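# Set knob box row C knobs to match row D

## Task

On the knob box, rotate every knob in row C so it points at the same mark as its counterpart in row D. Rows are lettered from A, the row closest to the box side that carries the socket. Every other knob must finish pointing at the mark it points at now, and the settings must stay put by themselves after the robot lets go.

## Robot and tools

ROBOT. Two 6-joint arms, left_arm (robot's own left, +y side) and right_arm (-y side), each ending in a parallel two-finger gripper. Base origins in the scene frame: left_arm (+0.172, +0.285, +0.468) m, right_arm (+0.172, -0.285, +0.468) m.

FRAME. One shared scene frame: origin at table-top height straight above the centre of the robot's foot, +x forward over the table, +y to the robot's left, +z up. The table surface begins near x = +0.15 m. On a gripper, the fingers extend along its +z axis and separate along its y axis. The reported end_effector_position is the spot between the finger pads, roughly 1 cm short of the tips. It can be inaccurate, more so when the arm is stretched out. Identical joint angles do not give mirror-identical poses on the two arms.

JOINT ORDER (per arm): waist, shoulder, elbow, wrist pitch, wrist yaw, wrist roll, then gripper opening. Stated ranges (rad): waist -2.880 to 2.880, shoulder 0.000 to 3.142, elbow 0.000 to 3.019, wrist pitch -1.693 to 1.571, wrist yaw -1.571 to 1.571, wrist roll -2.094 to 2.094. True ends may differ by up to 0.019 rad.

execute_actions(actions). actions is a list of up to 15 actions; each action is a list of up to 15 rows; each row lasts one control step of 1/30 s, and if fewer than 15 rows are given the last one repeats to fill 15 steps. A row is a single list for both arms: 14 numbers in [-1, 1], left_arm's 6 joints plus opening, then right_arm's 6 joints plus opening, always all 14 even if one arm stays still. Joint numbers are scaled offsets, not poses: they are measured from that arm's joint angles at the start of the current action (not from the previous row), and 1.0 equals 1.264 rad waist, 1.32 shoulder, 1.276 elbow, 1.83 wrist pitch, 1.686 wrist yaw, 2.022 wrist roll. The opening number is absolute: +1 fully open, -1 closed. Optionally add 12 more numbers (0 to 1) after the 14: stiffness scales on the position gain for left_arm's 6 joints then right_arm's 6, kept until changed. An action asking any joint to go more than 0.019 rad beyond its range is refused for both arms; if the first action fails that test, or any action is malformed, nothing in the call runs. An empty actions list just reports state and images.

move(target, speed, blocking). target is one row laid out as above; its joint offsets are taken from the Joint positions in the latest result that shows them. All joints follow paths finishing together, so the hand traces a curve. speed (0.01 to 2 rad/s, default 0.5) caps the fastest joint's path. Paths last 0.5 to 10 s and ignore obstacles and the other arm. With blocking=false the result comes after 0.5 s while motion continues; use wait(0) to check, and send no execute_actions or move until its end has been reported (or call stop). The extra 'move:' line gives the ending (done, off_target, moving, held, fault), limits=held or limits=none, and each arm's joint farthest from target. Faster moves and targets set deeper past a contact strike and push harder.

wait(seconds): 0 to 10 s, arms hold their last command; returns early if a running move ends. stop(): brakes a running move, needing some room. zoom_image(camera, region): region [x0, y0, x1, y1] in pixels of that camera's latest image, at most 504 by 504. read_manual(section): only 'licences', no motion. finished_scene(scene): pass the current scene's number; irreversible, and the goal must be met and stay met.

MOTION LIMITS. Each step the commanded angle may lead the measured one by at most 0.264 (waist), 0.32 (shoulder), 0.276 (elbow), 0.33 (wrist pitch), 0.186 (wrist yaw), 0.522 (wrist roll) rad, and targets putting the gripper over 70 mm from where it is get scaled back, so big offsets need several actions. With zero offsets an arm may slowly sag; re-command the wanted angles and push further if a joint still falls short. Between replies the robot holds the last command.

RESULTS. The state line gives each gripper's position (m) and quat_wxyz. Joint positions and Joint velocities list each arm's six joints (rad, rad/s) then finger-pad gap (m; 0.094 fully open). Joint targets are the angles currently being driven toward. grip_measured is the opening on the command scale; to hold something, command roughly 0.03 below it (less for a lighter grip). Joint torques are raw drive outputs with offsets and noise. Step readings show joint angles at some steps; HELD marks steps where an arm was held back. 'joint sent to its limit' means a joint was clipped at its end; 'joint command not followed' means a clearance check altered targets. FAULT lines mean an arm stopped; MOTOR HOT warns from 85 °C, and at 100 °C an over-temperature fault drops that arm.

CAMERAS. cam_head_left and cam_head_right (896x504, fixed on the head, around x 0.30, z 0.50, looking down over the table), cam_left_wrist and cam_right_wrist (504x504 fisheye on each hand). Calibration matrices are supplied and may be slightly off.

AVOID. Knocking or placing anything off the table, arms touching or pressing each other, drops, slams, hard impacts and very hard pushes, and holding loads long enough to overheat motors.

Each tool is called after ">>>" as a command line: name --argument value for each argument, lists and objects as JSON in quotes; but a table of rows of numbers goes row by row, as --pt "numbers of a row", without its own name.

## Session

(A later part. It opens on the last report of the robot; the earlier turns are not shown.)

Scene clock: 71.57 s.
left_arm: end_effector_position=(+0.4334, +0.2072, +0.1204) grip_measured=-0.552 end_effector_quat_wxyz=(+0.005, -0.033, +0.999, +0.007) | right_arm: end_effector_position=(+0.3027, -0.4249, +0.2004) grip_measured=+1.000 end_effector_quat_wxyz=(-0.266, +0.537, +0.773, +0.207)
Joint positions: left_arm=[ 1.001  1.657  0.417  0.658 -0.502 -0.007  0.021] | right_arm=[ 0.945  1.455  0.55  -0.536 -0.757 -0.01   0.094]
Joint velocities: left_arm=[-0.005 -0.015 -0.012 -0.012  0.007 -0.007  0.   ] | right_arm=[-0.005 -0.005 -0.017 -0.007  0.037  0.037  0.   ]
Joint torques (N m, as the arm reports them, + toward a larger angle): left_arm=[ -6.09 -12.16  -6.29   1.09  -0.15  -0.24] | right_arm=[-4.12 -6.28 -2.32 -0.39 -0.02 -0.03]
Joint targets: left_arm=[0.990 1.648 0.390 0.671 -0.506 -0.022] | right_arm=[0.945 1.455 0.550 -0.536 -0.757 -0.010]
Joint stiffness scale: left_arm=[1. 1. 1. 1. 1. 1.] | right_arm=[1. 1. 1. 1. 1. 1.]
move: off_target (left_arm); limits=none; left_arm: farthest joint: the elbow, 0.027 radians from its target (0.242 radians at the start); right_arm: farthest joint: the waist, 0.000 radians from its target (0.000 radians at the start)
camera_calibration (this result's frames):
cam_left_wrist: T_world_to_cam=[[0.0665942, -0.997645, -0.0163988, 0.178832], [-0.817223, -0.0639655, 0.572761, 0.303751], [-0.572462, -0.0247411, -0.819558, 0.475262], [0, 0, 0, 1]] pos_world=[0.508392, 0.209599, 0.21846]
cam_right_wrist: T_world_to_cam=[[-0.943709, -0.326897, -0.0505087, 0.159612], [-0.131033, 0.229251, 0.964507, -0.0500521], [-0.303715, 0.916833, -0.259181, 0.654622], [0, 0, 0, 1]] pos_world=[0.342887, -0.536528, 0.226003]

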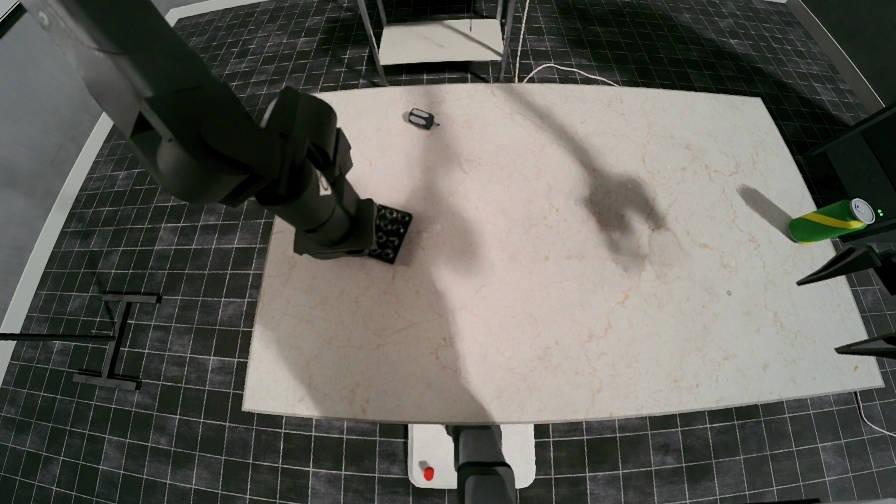

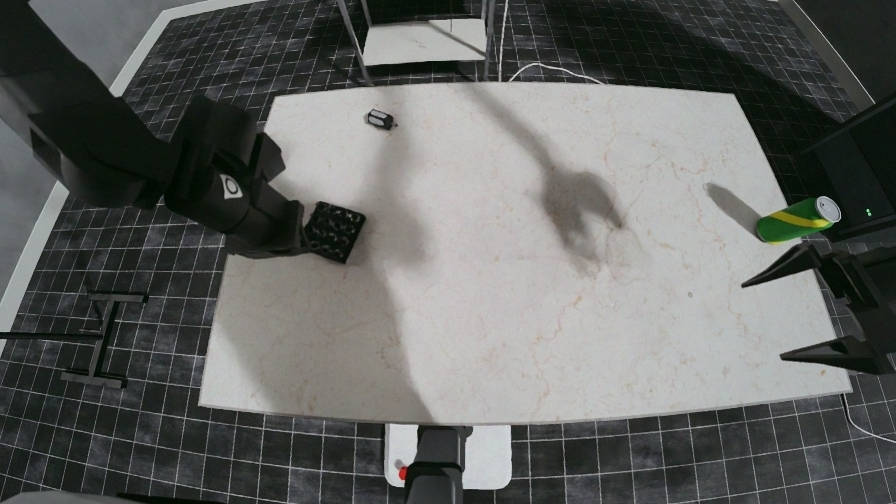

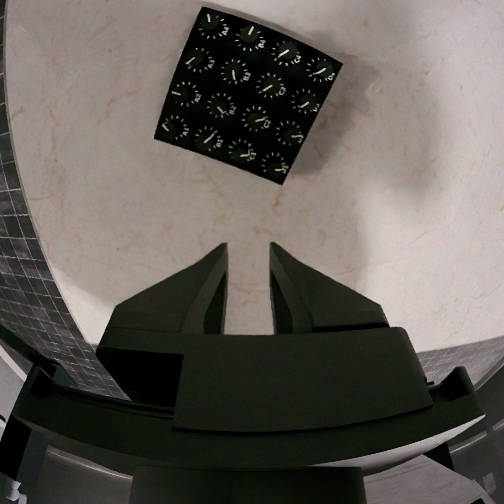

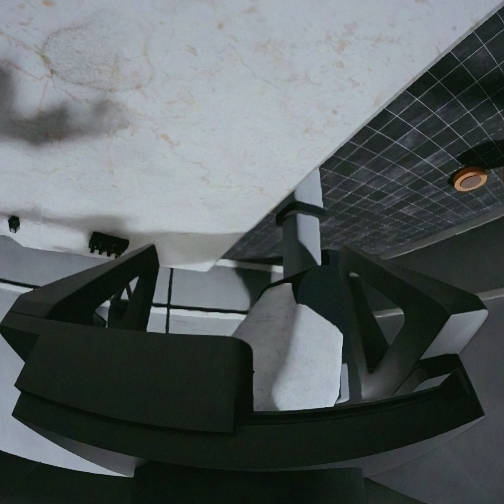

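>>> move --target '[0.063,0.06,0.183,-0.089,0.039,0,-0.5,0,0,0,0,0,0,1]' --speed 0.3

Scene clock: 73.90 s.
left_arm: end_effector_position=(+0.4947, +0.2060, +0.0589) grip_measured=-0.502 end_effector_quat_wxyz=(+0.004, -0.052, +0.999, +0.004) | right_arm: end_effector_position=(+0.3027, -0.4249, +0.2004) grip_measured=+1.000 end_effector_quat_wxyz=(-0.266, +0.537, +0.773, +0.207)
Joint positions: left_arm=[ 1.067  1.718  0.646  0.507 -0.44  -0.007  0.023] | right_arm=[ 0.945  1.455  0.55  -0.536 -0.757 -0.01   0.094]
Joint velocities: left_arm=[-0.015  0.015 -0.002 -0.022  0.007 -0.051  0.001] | right_arm=[-0.005 -0.005  0.032  0.012  0.037  0.037  0.   ]
Joint torques (N m, as the arm reports them, + toward a larger angle): left_arm=[ -4.7  -11.69  -2.93   0.18   0.24  -0.08] | right_arm=[-4.   -6.39 -2.38 -0.32 -0.01  0.  ]
Joint targets: left_arm=[1.080 1.736 0.651 0.495 -0.436 -0.007] | right_arm=[0.945 1.455 0.550 -0.536 -0.757 -0.010]
Joint stiffness scale: left_arm=[1. 1. 1. 1. 1. 1.] | right_arm=[1. 1. 1. 1. 1. 1.]
move: done; limits=none; left_arm: farthest joint: the shoulder, 0.018 radians from its target (0.080 radians at the start); right_arm: farthest joint: the waist, 0.000 radians from its target (0.000 radians at the start)
camera_calibration (this result's frames):
cam_left_wrist: T_world_to_cam=[[0.105955, -0.994321, -0.00997587, 0.151987], [-0.813275, -0.0924262, 0.574493, 0.392803], [-0.572152, -0.0527571, -0.818449, 0.46547], [0, 0, 0, 1]] pos_world=[0.569672, 0.211986, 0.156817]
cam_right_wrist: T_world_to_cam=[[-0.943709, -0.326897, -0.0505087, 0.159612], [-0.131033, 0.229251, 0.964507, -0.0500521], [-0.303715, 0.916833, -0.259181, 0.654622], [0, 0, 0, 1]] pos_world=[0.342887, -0.536528, 0.226003]

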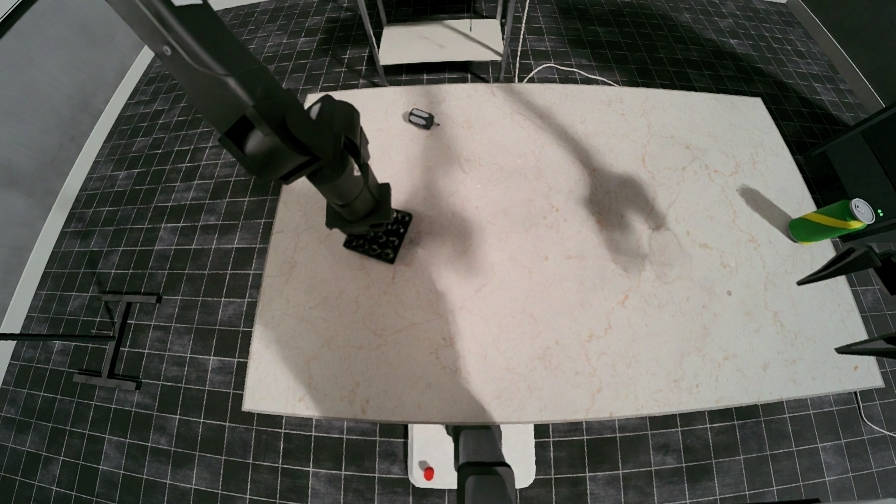

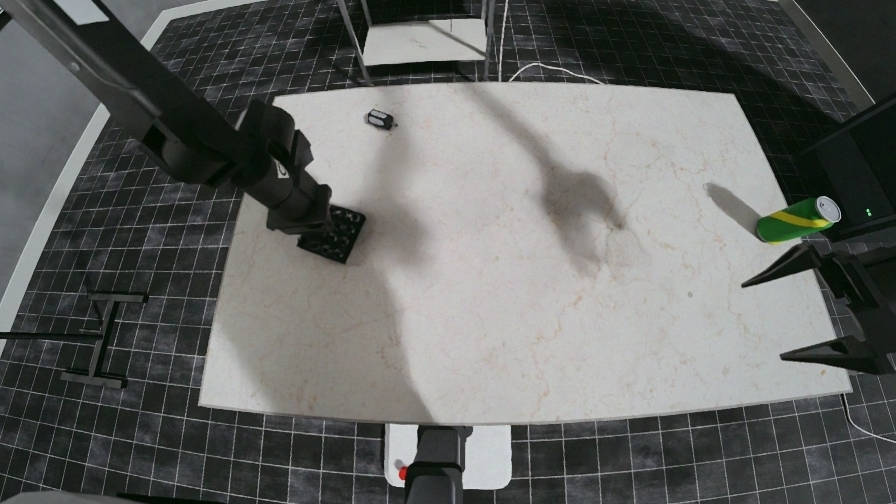

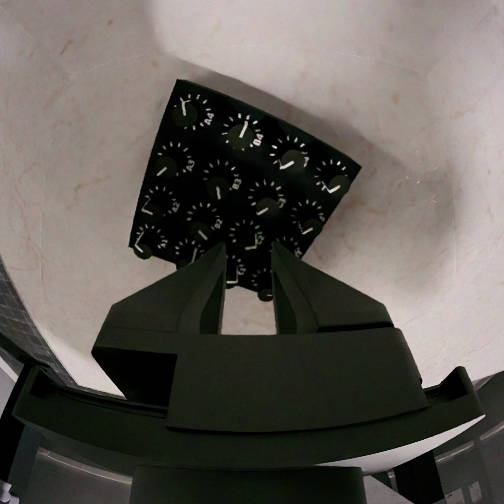

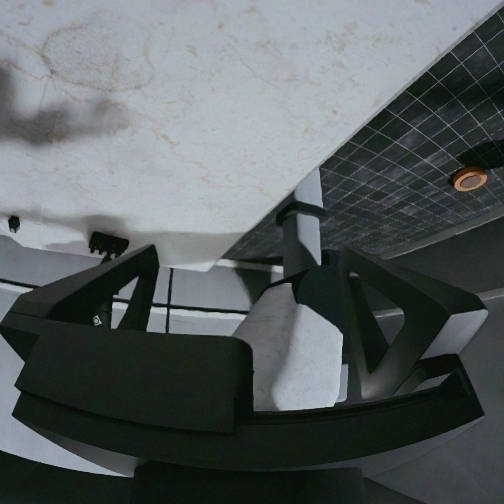

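>>> move --target '[0.026,0.048,0.028,0.019,0.005,0,-0.5,0,0,0,0,0,0,1]' --speed 0.08

>>> move --target '[0,0,0,0,0,0,-0.815,0,0,0,0,0,0,1]'

>>> move --target '[0,0,0,0,0,0.1,-0.815,0,0,0,0,0,0,1]' --speed 0.3

>>> move --target '[0,0,0,0,0,0,-0.55,0,0,0,0,0,0,1]'

>>> move --target '[-0.027,-0.05,-0.045,-0.015,0,0,-0.55,0,0,0,0,0,0,1]' --speed 0.1

>>> move --target '[-0.055,-0.045,-0.19,0.085,-0.04,-0.09,-0.55,0,0,0,0,0,0,1]'

>>> zoom_image --camera "cam_left_wrist" --region '[120, 0, 380, 220]'

Scene clock: 78.83 s.
left_arm: end_effector_position=(+0.4913, +0.2085, +0.0434) grip_measured=-0.502 end_effector_quat_wxyz=(+0.003, -0.057, +0.998, +0.009) | right_arm: end_effector_position=(+0.3027, -0.4249, +0.2004) grip_measured=+1.000 end_effector_quat_wxyz=(-0.266, +0.537, +0.773, +0.207)
Joint positions: left_arm=[ 1.086  1.765  0.673  0.528 -0.436 -0.007  0.023] | right_arm=[ 0.945  1.455  0.55  -0.536 -0.757 -0.01   0.094]
Joint velocities: left_arm=[-0.005 -0.005  0.007  0.007 -0.007 -0.066 -0.   ] | right_arm=[ 0.005 -0.005 -0.012 -0.002 -0.051  0.037  0.   ]
Joint torques (N m, as the arm reports them, + toward a larger angle): left_arm=[ -4.82 -11.73  -2.74   1.08   0.24  -0.09] | right_arm=[-4.29 -6.62 -2.34 -0.4  -0.02 -0.05]
Joint targets: left_arm=[1.100 1.782 0.682 0.542 -0.432 -0.007] | right_arm=[0.945 1.455 0.550 -0.536 -0.757 -0.010]
Joint stiffness scale: left_arm=[1. 1. 1. 1. 1. 1.] | right_arm=[1. 1. 1. 1. 1. 1.]
move: done; limits=none; left_arm: farthest joint: the shoulder, 0.016 radians from its target (0.063 radians at the start); right_arm: farthest joint: the waist, 0.000 radians from its target (0.000 radians at the start)
camera_calibration (this result's frames):
cam_left_wrist: T_world_to_cam=[[0.115484, -0.993083, -0.0211907, 0.150215], [-0.810138, -0.106511, 0.576482, 0.400564], [-0.574751, -0.0494073, -0.816835, 0.451452], [0, 0, 0, 1]] pos_world=[0.566637, 0.214145, 0.141027]
cam_right_wrist: T_world_to_cam=[[-0.943709, -0.326897, -0.0505087, 0.159612], [-0.131033, 0.229251, 0.964507, -0.0500521], [-0.303715, 0.916833, -0.259181, 0.654622], [0, 0, 0, 1]] pos_world=[0.342887, -0.536528, 0.226003]

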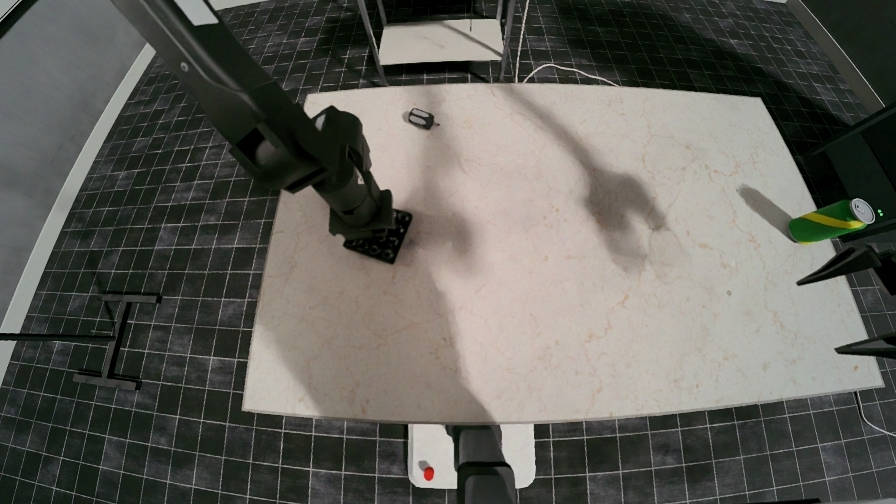

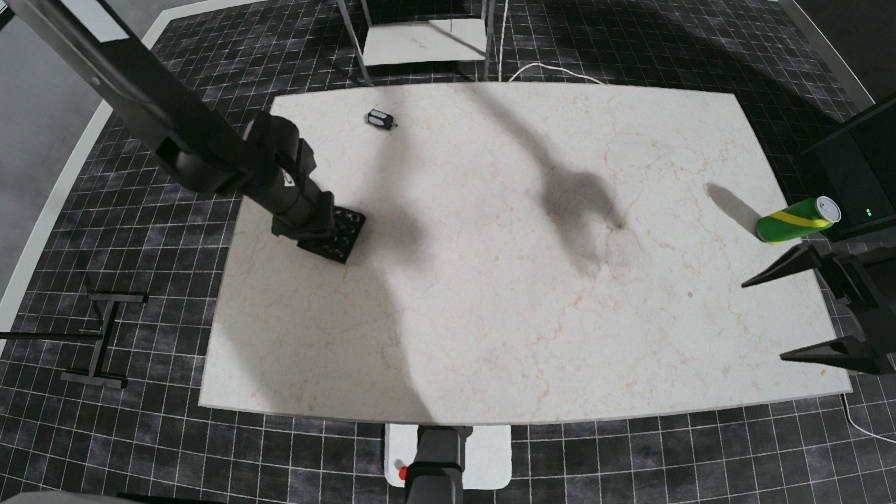

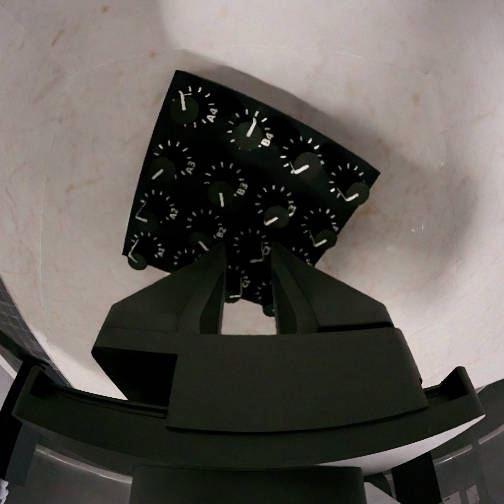

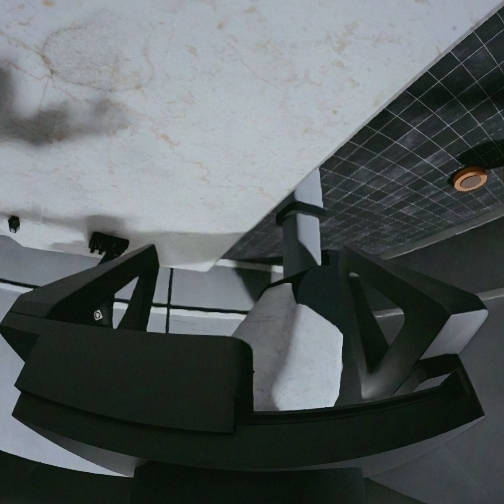

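Scene clock: 79.33 s.
left_arm: end_effector_position=(+0.4914, +0.2082, +0.0434) grip_measured=-0.801 end_effector_quat_wxyz=(+0.003, -0.057, +0.998, +0.009) | right_arm: end_effector_position=(+0.3027, -0.4249, +0.2004) grip_measured=+1.000 end_effector_quat_wxyz=(-0.266, +0.537, +0.773, +0.207)
Joint positions: left_arm=[ 1.086  1.765  0.673  0.528 -0.434 -0.007  0.009] | right_arm=[ 0.945  1.455  0.55  -0.536 -0.757 -0.01   0.094]
Joint velocities: left_arm=[ 0.005 -0.005 -0.007  0.007 -0.037  0.007 -0.   ] | right_arm=[ 0.005  0.005  0.012 -0.007 -0.066 -0.051  0.   ]
Joint torques (N m, as the arm reports them, + toward a larger angle): left_arm=[ -6.03 -13.4   -3.5    0.62  -0.04  -0.1 ] | right_arm=[-4.27 -6.53 -2.3  -0.41 -0.01 -0.04]
Joint targets: left_arm=[1.086 1.765 0.673 0.528 -0.436 -0.007] | right_arm=[0.945 1.455 0.550 -0.536 -0.757 -0.010]
Joint stiffness scale: left_arm=[1. 1. 1. 1. 1. 1.] | right_arm=[1. 1. 1. 1. 1. 1.]
move: done; limits=none; left_arm: farthest joint: the wrist yaw, 0.002 radians from its target (0.000 radians at the start); right_arm: farthest joint: the waist, 0.000 radians from its target (0.000 radians at the start)
camera_calibration (this result's frames):
cam_left_wrist: T_world_to_cam=[[0.115478, -0.993115, -0.0196652, 0.149896], [-0.810233, -0.105628, 0.576511, 0.400423], [-0.574619, -0.0506409, -0.816853, 0.451644], [0, 0, 0, 1]] pos_world=[0.56665, 0.214032, 0.141026]
cam_right_wrist: T_world_to_cam=[[-0.943709, -0.326897, -0.0505087, 0.159612], [-0.131033, 0.229251, 0.964507, -0.0500521], [-0.303715, 0.916833, -0.259181, 0.654622], [0, 0, 0, 1]] pos_world=[0.342887, -0.536528, 0.226003]

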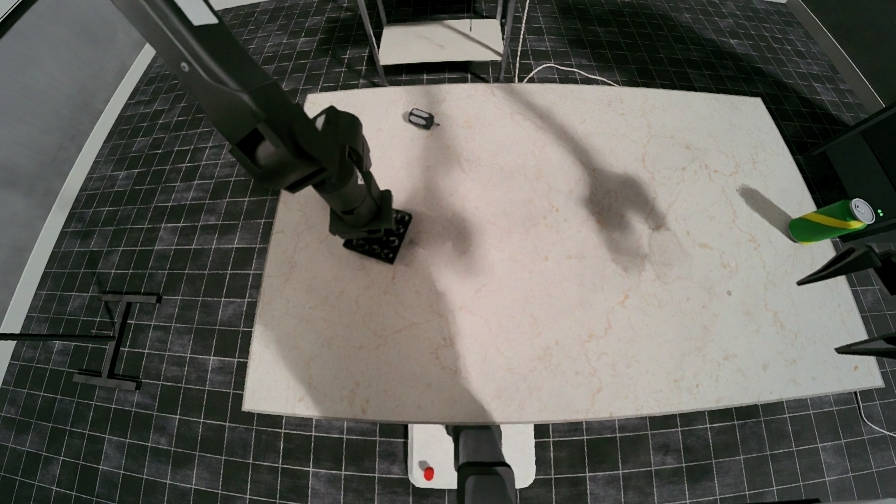

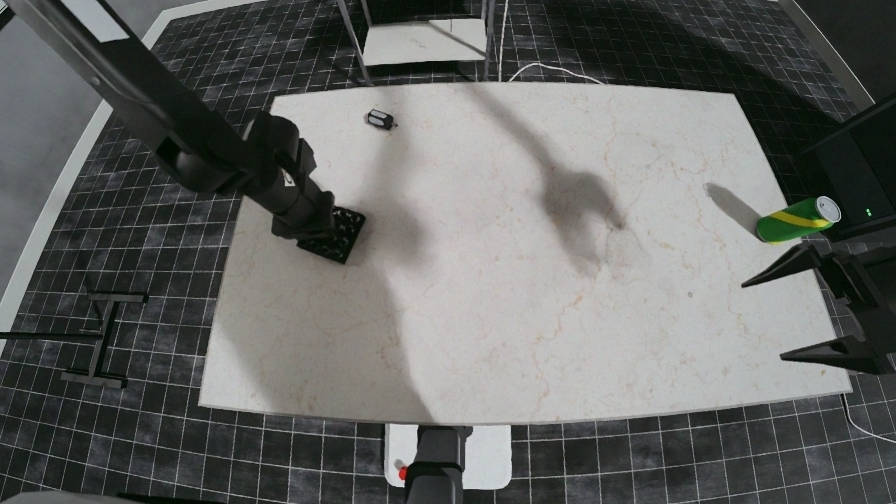

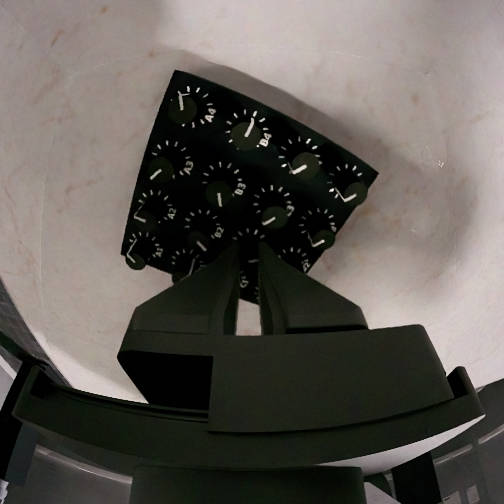

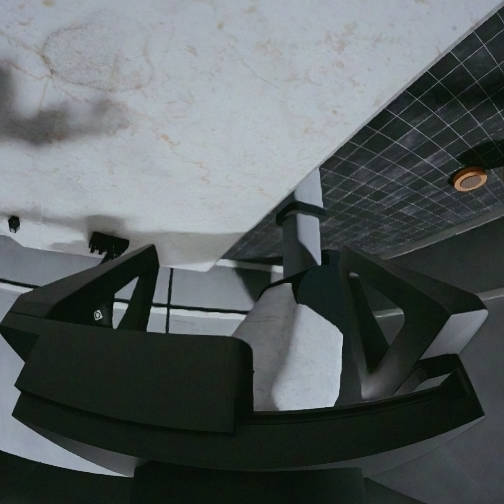

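Scene clock: 80.67 s.
left_arm: end_effector_position=(+0.4914, +0.2082, +0.0434) grip_measured=-0.801 end_effector_quat_wxyz=(+0.002, +0.032, +0.999, +0.009) | right_arm: end_effector_position=(+0.3027, -0.4249, +0.2004) grip_measured=+1.000 end_effector_quat_wxyz=(-0.266, +0.537, +0.773, +0.207)
Joint positions: left_arm=[ 1.086  1.765  0.673  0.528 -0.434  0.172  0.009] | right_arm=[ 0.945  1.455  0.55  -0.536 -0.757 -0.01   0.094]
Joint velocities: left_arm=[-0.024  0.015 -0.012  0.012  0.022  0.007 -0.   ] | right_arm=[ 0.005 -0.005 -0.007 -0.007  0.037 -0.051  0.   ]
Joint torques (N m, as the arm reports them, + toward a larger angle): left_arm=[ -5.91 -13.43  -3.58   0.58   0.06   0.13] | right_arm=[-4.31 -6.66 -2.34 -0.34 -0.02 -0.05]
Joint targets: left_arm=[1.086 1.765 0.673 0.528 -0.434 0.195] | right_arm=[0.945 1.455 0.550 -0.536 -0.757 -0.010]
Joint stiffness scale: left_arm=[1. 1. 1. 1. 1. 1.] | right_arm=[1. 1. 1. 1. 1. 1.]
move: off_target (left_arm); limits=none; left_arm: farthest joint: the wrist roll, 0.024 radians from its target (0.202 radians at the start); right_arm: farthest joint: the waist, 0.000 radians from its target (0.000 radians at the start)
camera_calibration (this result's frames):
cam_left_wrist: T_world_to_cam=[[-0.0631313, -0.997793, -0.0205692, 0.238671], [-0.814337, 0.0395872, 0.57904, 0.37209], [-0.576948, 0.0533059, -0.815039, 0.431064], [0, 0, 0, 1]] pos_world=[0.566776, 0.200436, 0.140788]
cam_right_wrist: T_world_to_cam=[[-0.943709, -0.326897, -0.0505087, 0.159612], [-0.131033, 0.229251, 0.964507, -0.0500521], [-0.303715, 0.916833, -0.259181, 0.654622], [0, 0, 0, 1]] pos_world=[0.342887, -0.536528, 0.226003]

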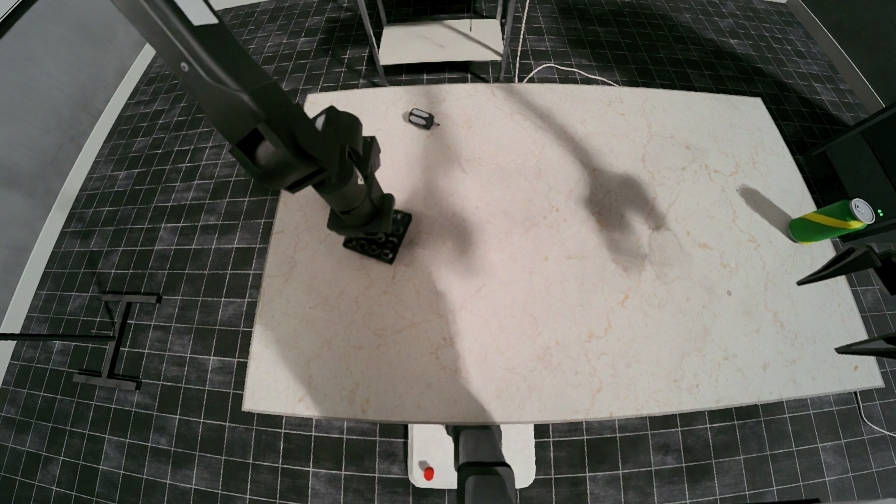

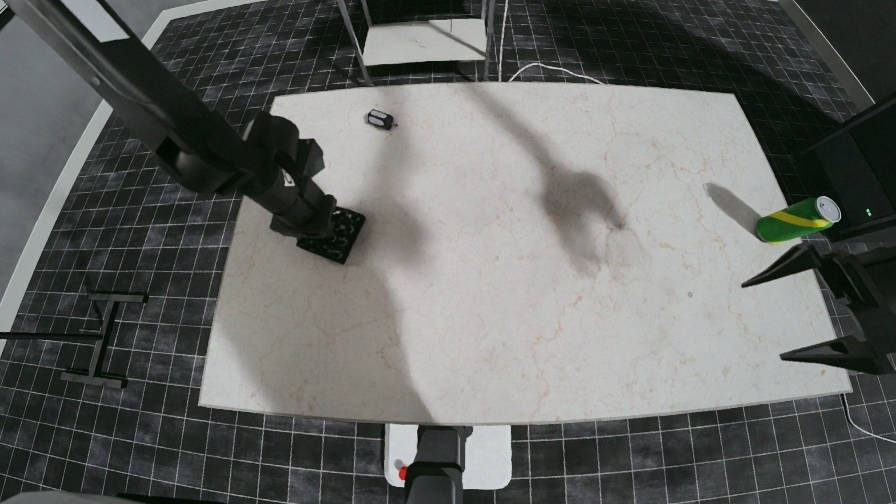

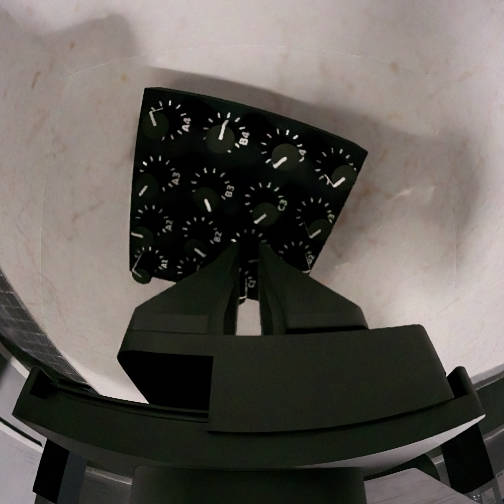

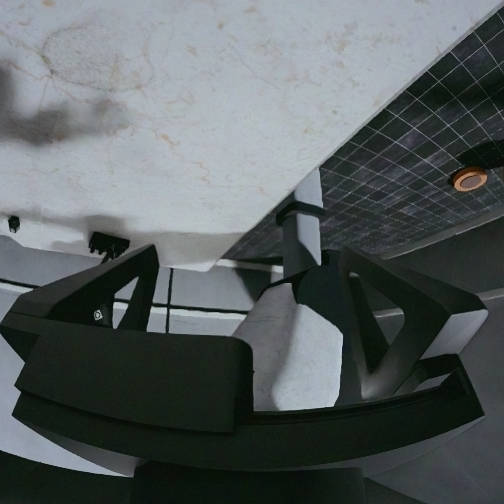

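Scene clock: 81.17 s.
left_arm: end_effector_position=(+0.4914, +0.2082, +0.0434) grip_measured=-0.552 end_effector_quat_wxyz=(+0.002, +0.032, +0.999, +0.009) | right_arm: end_effector_position=(+0.3027, -0.4249, +0.2004) grip_measured=+1.000 end_effector_quat_wxyz=(-0.266, +0.537, +0.773, +0.207)
Joint positions: left_arm=[ 1.086  1.765  0.673  0.528 -0.434  0.172  0.021] | right_arm=[ 0.945  1.455  0.55  -0.536 -0.757 -0.01   0.094]
Joint velocities: left_arm=[-0.005 -0.005  0.007 -0.027 -0.051 -0.022 -0.   ] | right_arm=[-0.005  0.015 -0.017  0.007  0.007 -0.007  0.   ]
Joint torques (N m, as the arm reports them, + toward a larger angle): left_arm=[ -5.79 -13.23  -3.57   0.63   0.06  -0.09] | right_arm=[-4.06 -6.11 -2.31 -0.34 -0.01 -0.04]
Joint targets: left_arm=[1.086 1.765 0.673 0.528 -0.434 0.172] | right_arm=[0.945 1.455 0.550 -0.536 -0.757 -0.010]
Joint stiffness scale: left_arm=[1. 1. 1. 1. 1. 1.] | right_arm=[1. 1. 1. 1. 1. 1.]
move: done; limits=none; left_arm: farthest joint: the waist, 0.000 radians from its target (0.000 radians at the start); right_arm: farthest joint: the waist, 0.000 radians from its target (0.000 radians at the start)
camera_calibration (this result's frames):
cam_left_wrist: T_world_to_cam=[[-0.0631313, -0.997793, -0.0205692, 0.238671], [-0.814337, 0.0395872, 0.57904, 0.37209], [-0.576948, 0.0533059, -0.815039, 0.431064], [0, 0, 0, 1]] pos_world=[0.566776, 0.200436, 0.140788]
cam_right_wrist: T_world_to_cam=[[-0.943709, -0.326897, -0.0505087, 0.159612], [-0.131033, 0.229251, 0.964507, -0.0500521], [-0.303715, 0.916833, -0.259181, 0.654622], [0, 0, 0, 1]] pos_world=[0.342887, -0.536528, 0.226003]

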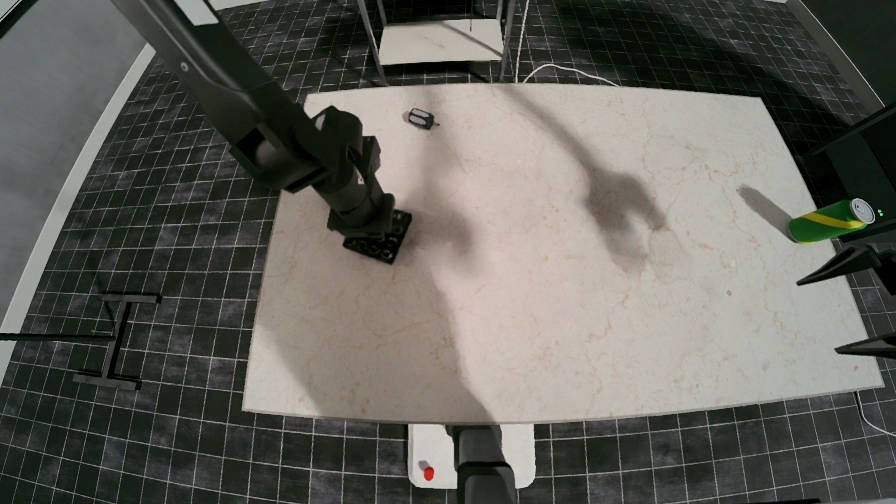

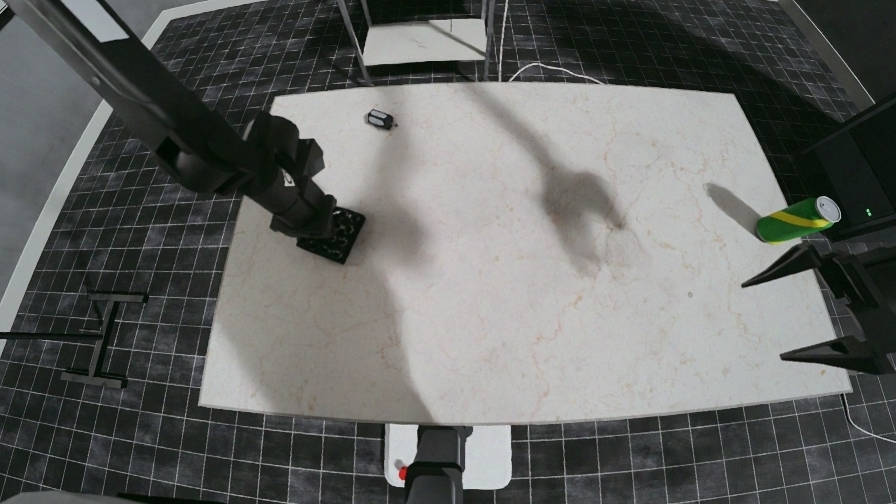

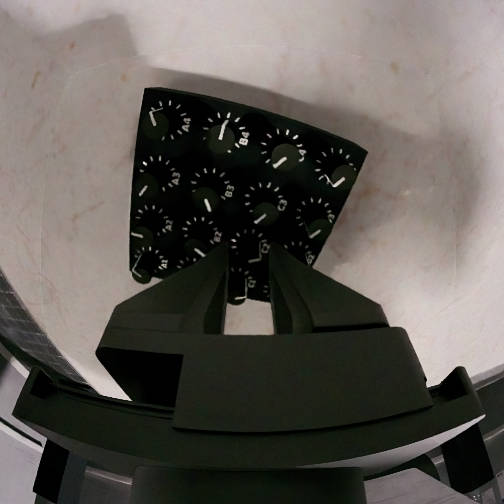

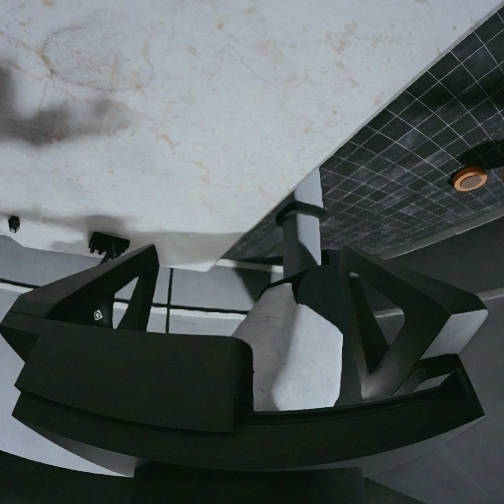

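Scene clock: 82.17 s.
left_arm: end_effector_position=(+0.4971, +0.2036, +0.0634) grip_measured=-0.552 end_effector_quat_wxyz=(+0.009, +0.037, +0.999, -0.001) | right_arm: end_effector_position=(+0.3027, -0.4249, +0.2004) grip_measured=+1.000 end_effector_quat_wxyz=(-0.266, +0.537, +0.773, +0.207)
Joint positions: left_arm=[ 1.061  1.707  0.638  0.512 -0.434  0.172  0.021] | right_arm=[ 0.945  1.455  0.55  -0.536 -0.757 -0.01   0.094]
Joint velocities: left_arm=[-0.015 -0.005 -0.002  0.007 -0.051  0.007  0.001] | right_arm=[-0.005  0.005 -0.012  0.007  0.022  0.051  0.   ]
Joint torques (N m, as the arm reports them, + toward a larger angle): left_arm=[ -6.67 -14.04  -5.11   0.15   0.09  -0.1 ] | right_arm=[-3.9  -6.39 -2.31 -0.41 -0.01 -0.05]
Joint targets: left_arm=[1.051 1.699 0.615 0.501 -0.434 0.172] | right_arm=[0.945 1.455 0.550 -0.536 -0.757 -0.010]
Joint stiffness scale: left_arm=[1. 1. 1. 1. 1. 1.] | right_arm=[1. 1. 1. 1. 1. 1.]
move: off_target (left_arm); limits=none; left_arm: farthest joint: the elbow, 0.022 radians from its target (0.057 radians at the start); right_arm: farthest joint: the waist, 0.000 radians from its target (0.000 radians at the start)
camera_calibration (this result's frames):
cam_left_wrist: T_world_to_cam=[[-0.072201, -0.997388, -0.0020296, 0.238047], [-0.821983, 0.0583506, 0.566516, 0.366125], [-0.564917, 0.0425713, -0.824049, 0.447718], [0, 0, 0, 1]] pos_world=[0.571059, 0.197002, 0.162009]
cam_right_wrist: T_world_to_cam=[[-0.943709, -0.326897, -0.0505087, 0.159612], [-0.131033, 0.229251, 0.964507, -0.0500521], [-0.303715, 0.916833, -0.259181, 0.654622], [0, 0, 0, 1]] pos_world=[0.342887, -0.536528, 0.226003]

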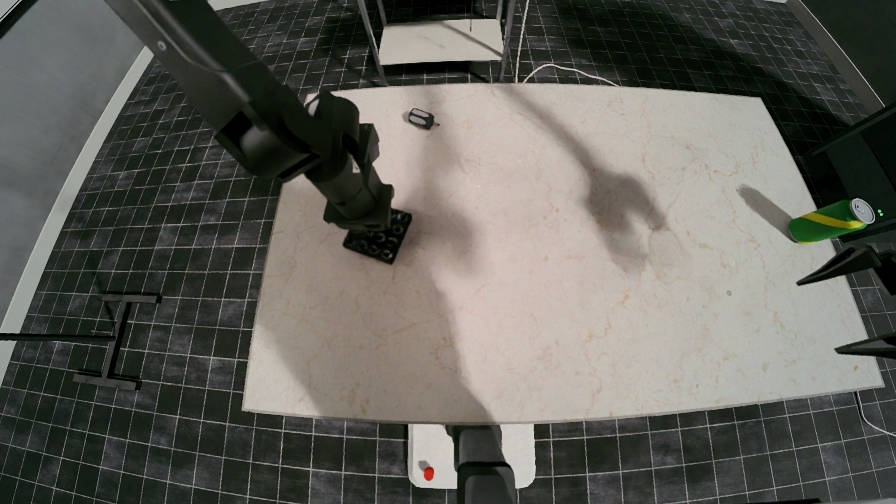

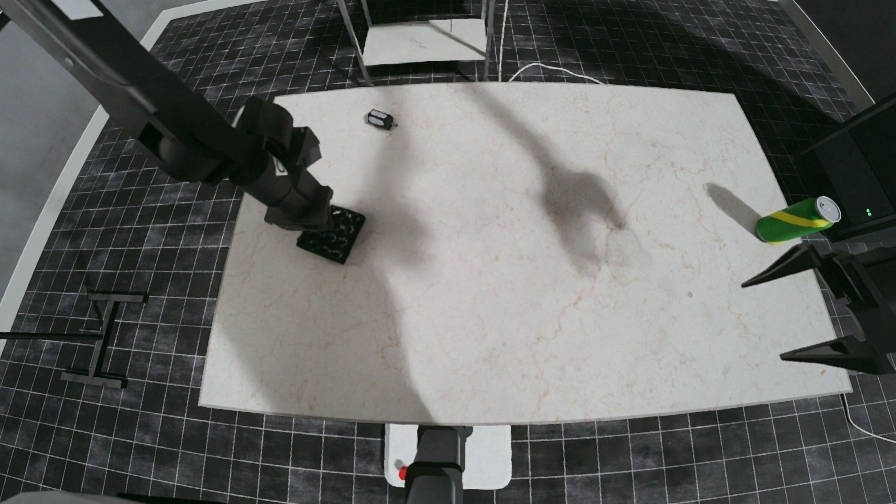

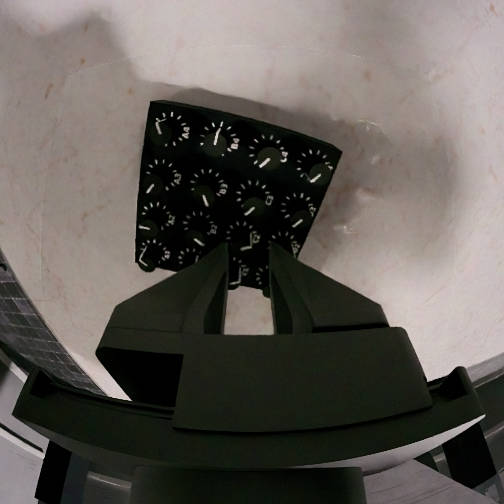

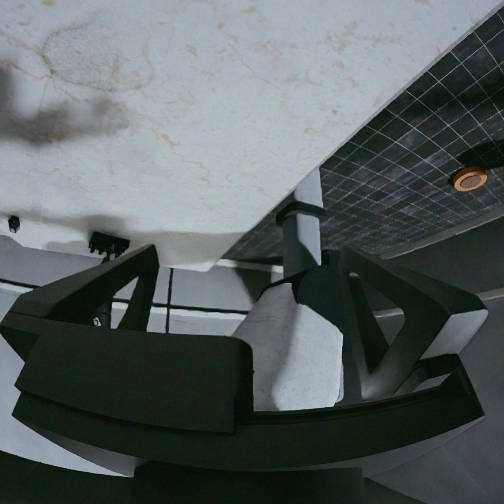

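Scene clock: 83.40 s.
left_arm: end_effector_position=(+0.4299, +0.2065, +0.1221) grip_measured=-0.552 end_effector_quat_wxyz=(+0.002, -0.024, +1.000, +0.004) | right_arm: end_effector_position=(+0.3027, -0.4249, +0.2004) grip_measured=+1.000 end_effector_quat_wxyz=(-0.266, +0.537, +0.773, +0.207)
Joint positions: left_arm=[ 0.999  1.656  0.411  0.655 -0.498  0.005  0.021] | right_arm=[ 0.945  1.455  0.55  -0.536 -0.757 -0.01   0.094]
Joint velocities: left_arm=[-0.015 -0.015  0.012  0.002  0.007 -0.095  0.   ] | right_arm=[-0.005 -0.005 -0.017 -0.002 -0.066  0.066  0.   ]
Joint torques (N m, as the arm reports them, + toward a larger angle): left_arm=[ -5.98 -12.03  -5.48   1.11  -0.14  -0.26] | right_arm=[-3.96 -6.4  -2.29 -0.35  0.   -0.04]
Joint targets: left_arm=[0.991 1.647 0.395 0.668 -0.502 -0.011] | right_arm=[0.945 1.455 0.550 -0.536 -0.757 -0.010]
Joint stiffness scale: left_arm=[1. 1. 1. 1. 1. 1.] | right_arm=[1. 1. 1. 1. 1. 1.]
move: done; limits=none; left_arm: farthest joint: the elbow, 0.015 radians from its target (0.242 radians at the start); right_arm: farthest joint: the waist, 0.000 radians from its target (0.000 radians at the start)
camera_calibration (this result's frames):
cam_left_wrist: T_world_to_cam=[[0.0501629, -0.998675, -0.0114569, 0.185064], [-0.814382, -0.0475412, 0.578379, 0.294627], [-0.578158, -0.0196828, -0.815688, 0.475546], [0, 0, 0, 1]] pos_world=[0.505596, 0.208186, 0.219611]
cam_right_wrist: T_world_to_cam=[[-0.943709, -0.326897, -0.0505087, 0.159612], [-0.131033, 0.229251, 0.964507, -0.0500521], [-0.303715, 0.916833, -0.259181, 0.654622], [0, 0, 0, 1]] pos_world=[0.342887, -0.536528, 0.226003]

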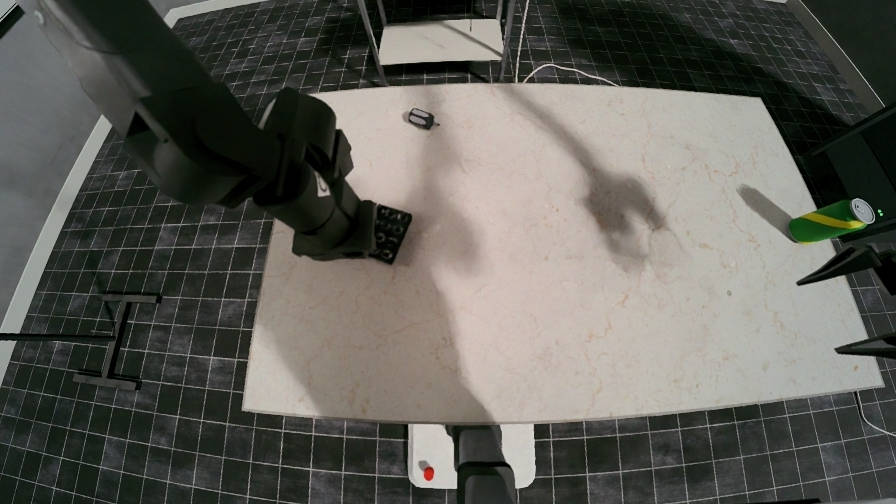

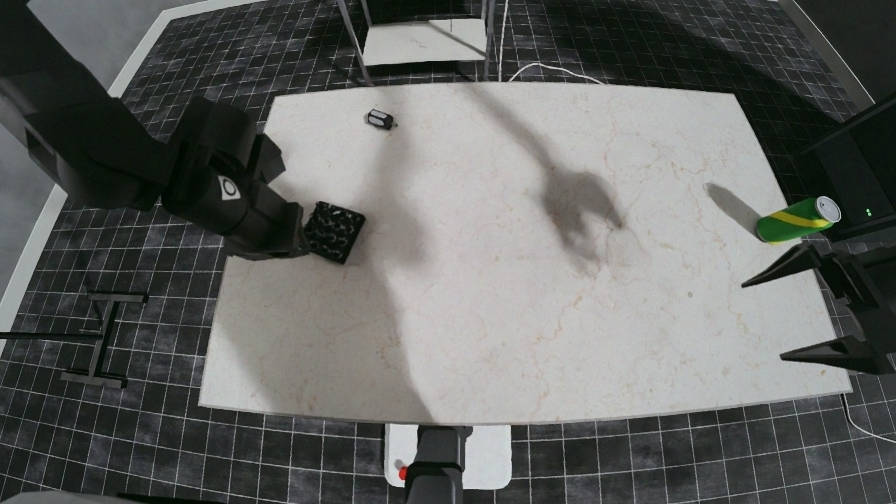

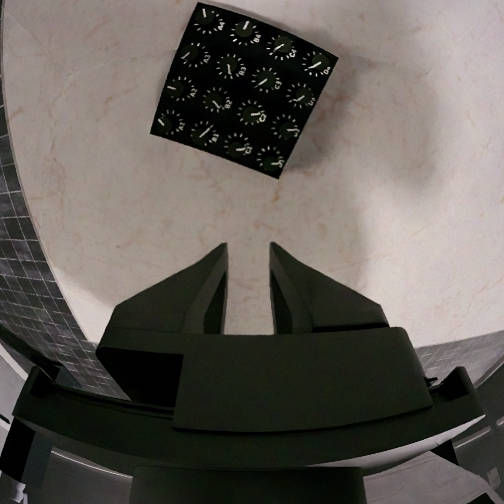

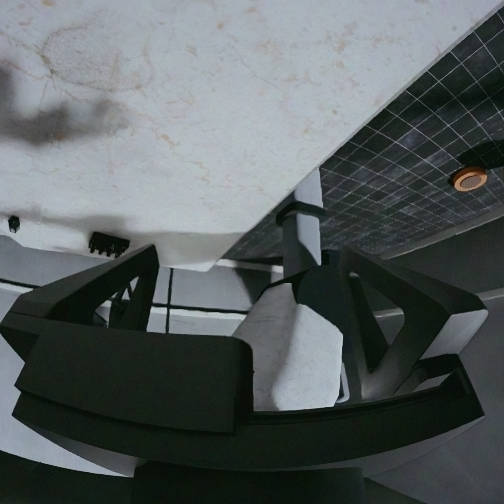

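Region (120, 0, 380, 220) of cam_left_wrist's 504x504 image, scaled by 1.938, with more detail than that image has; it fills the top 426 rows of this view, and the rest is white.

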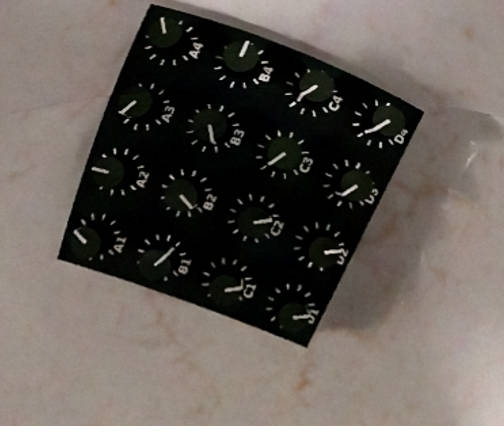

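>>> finished_scene --scene 2

The scene is finished: the task was done.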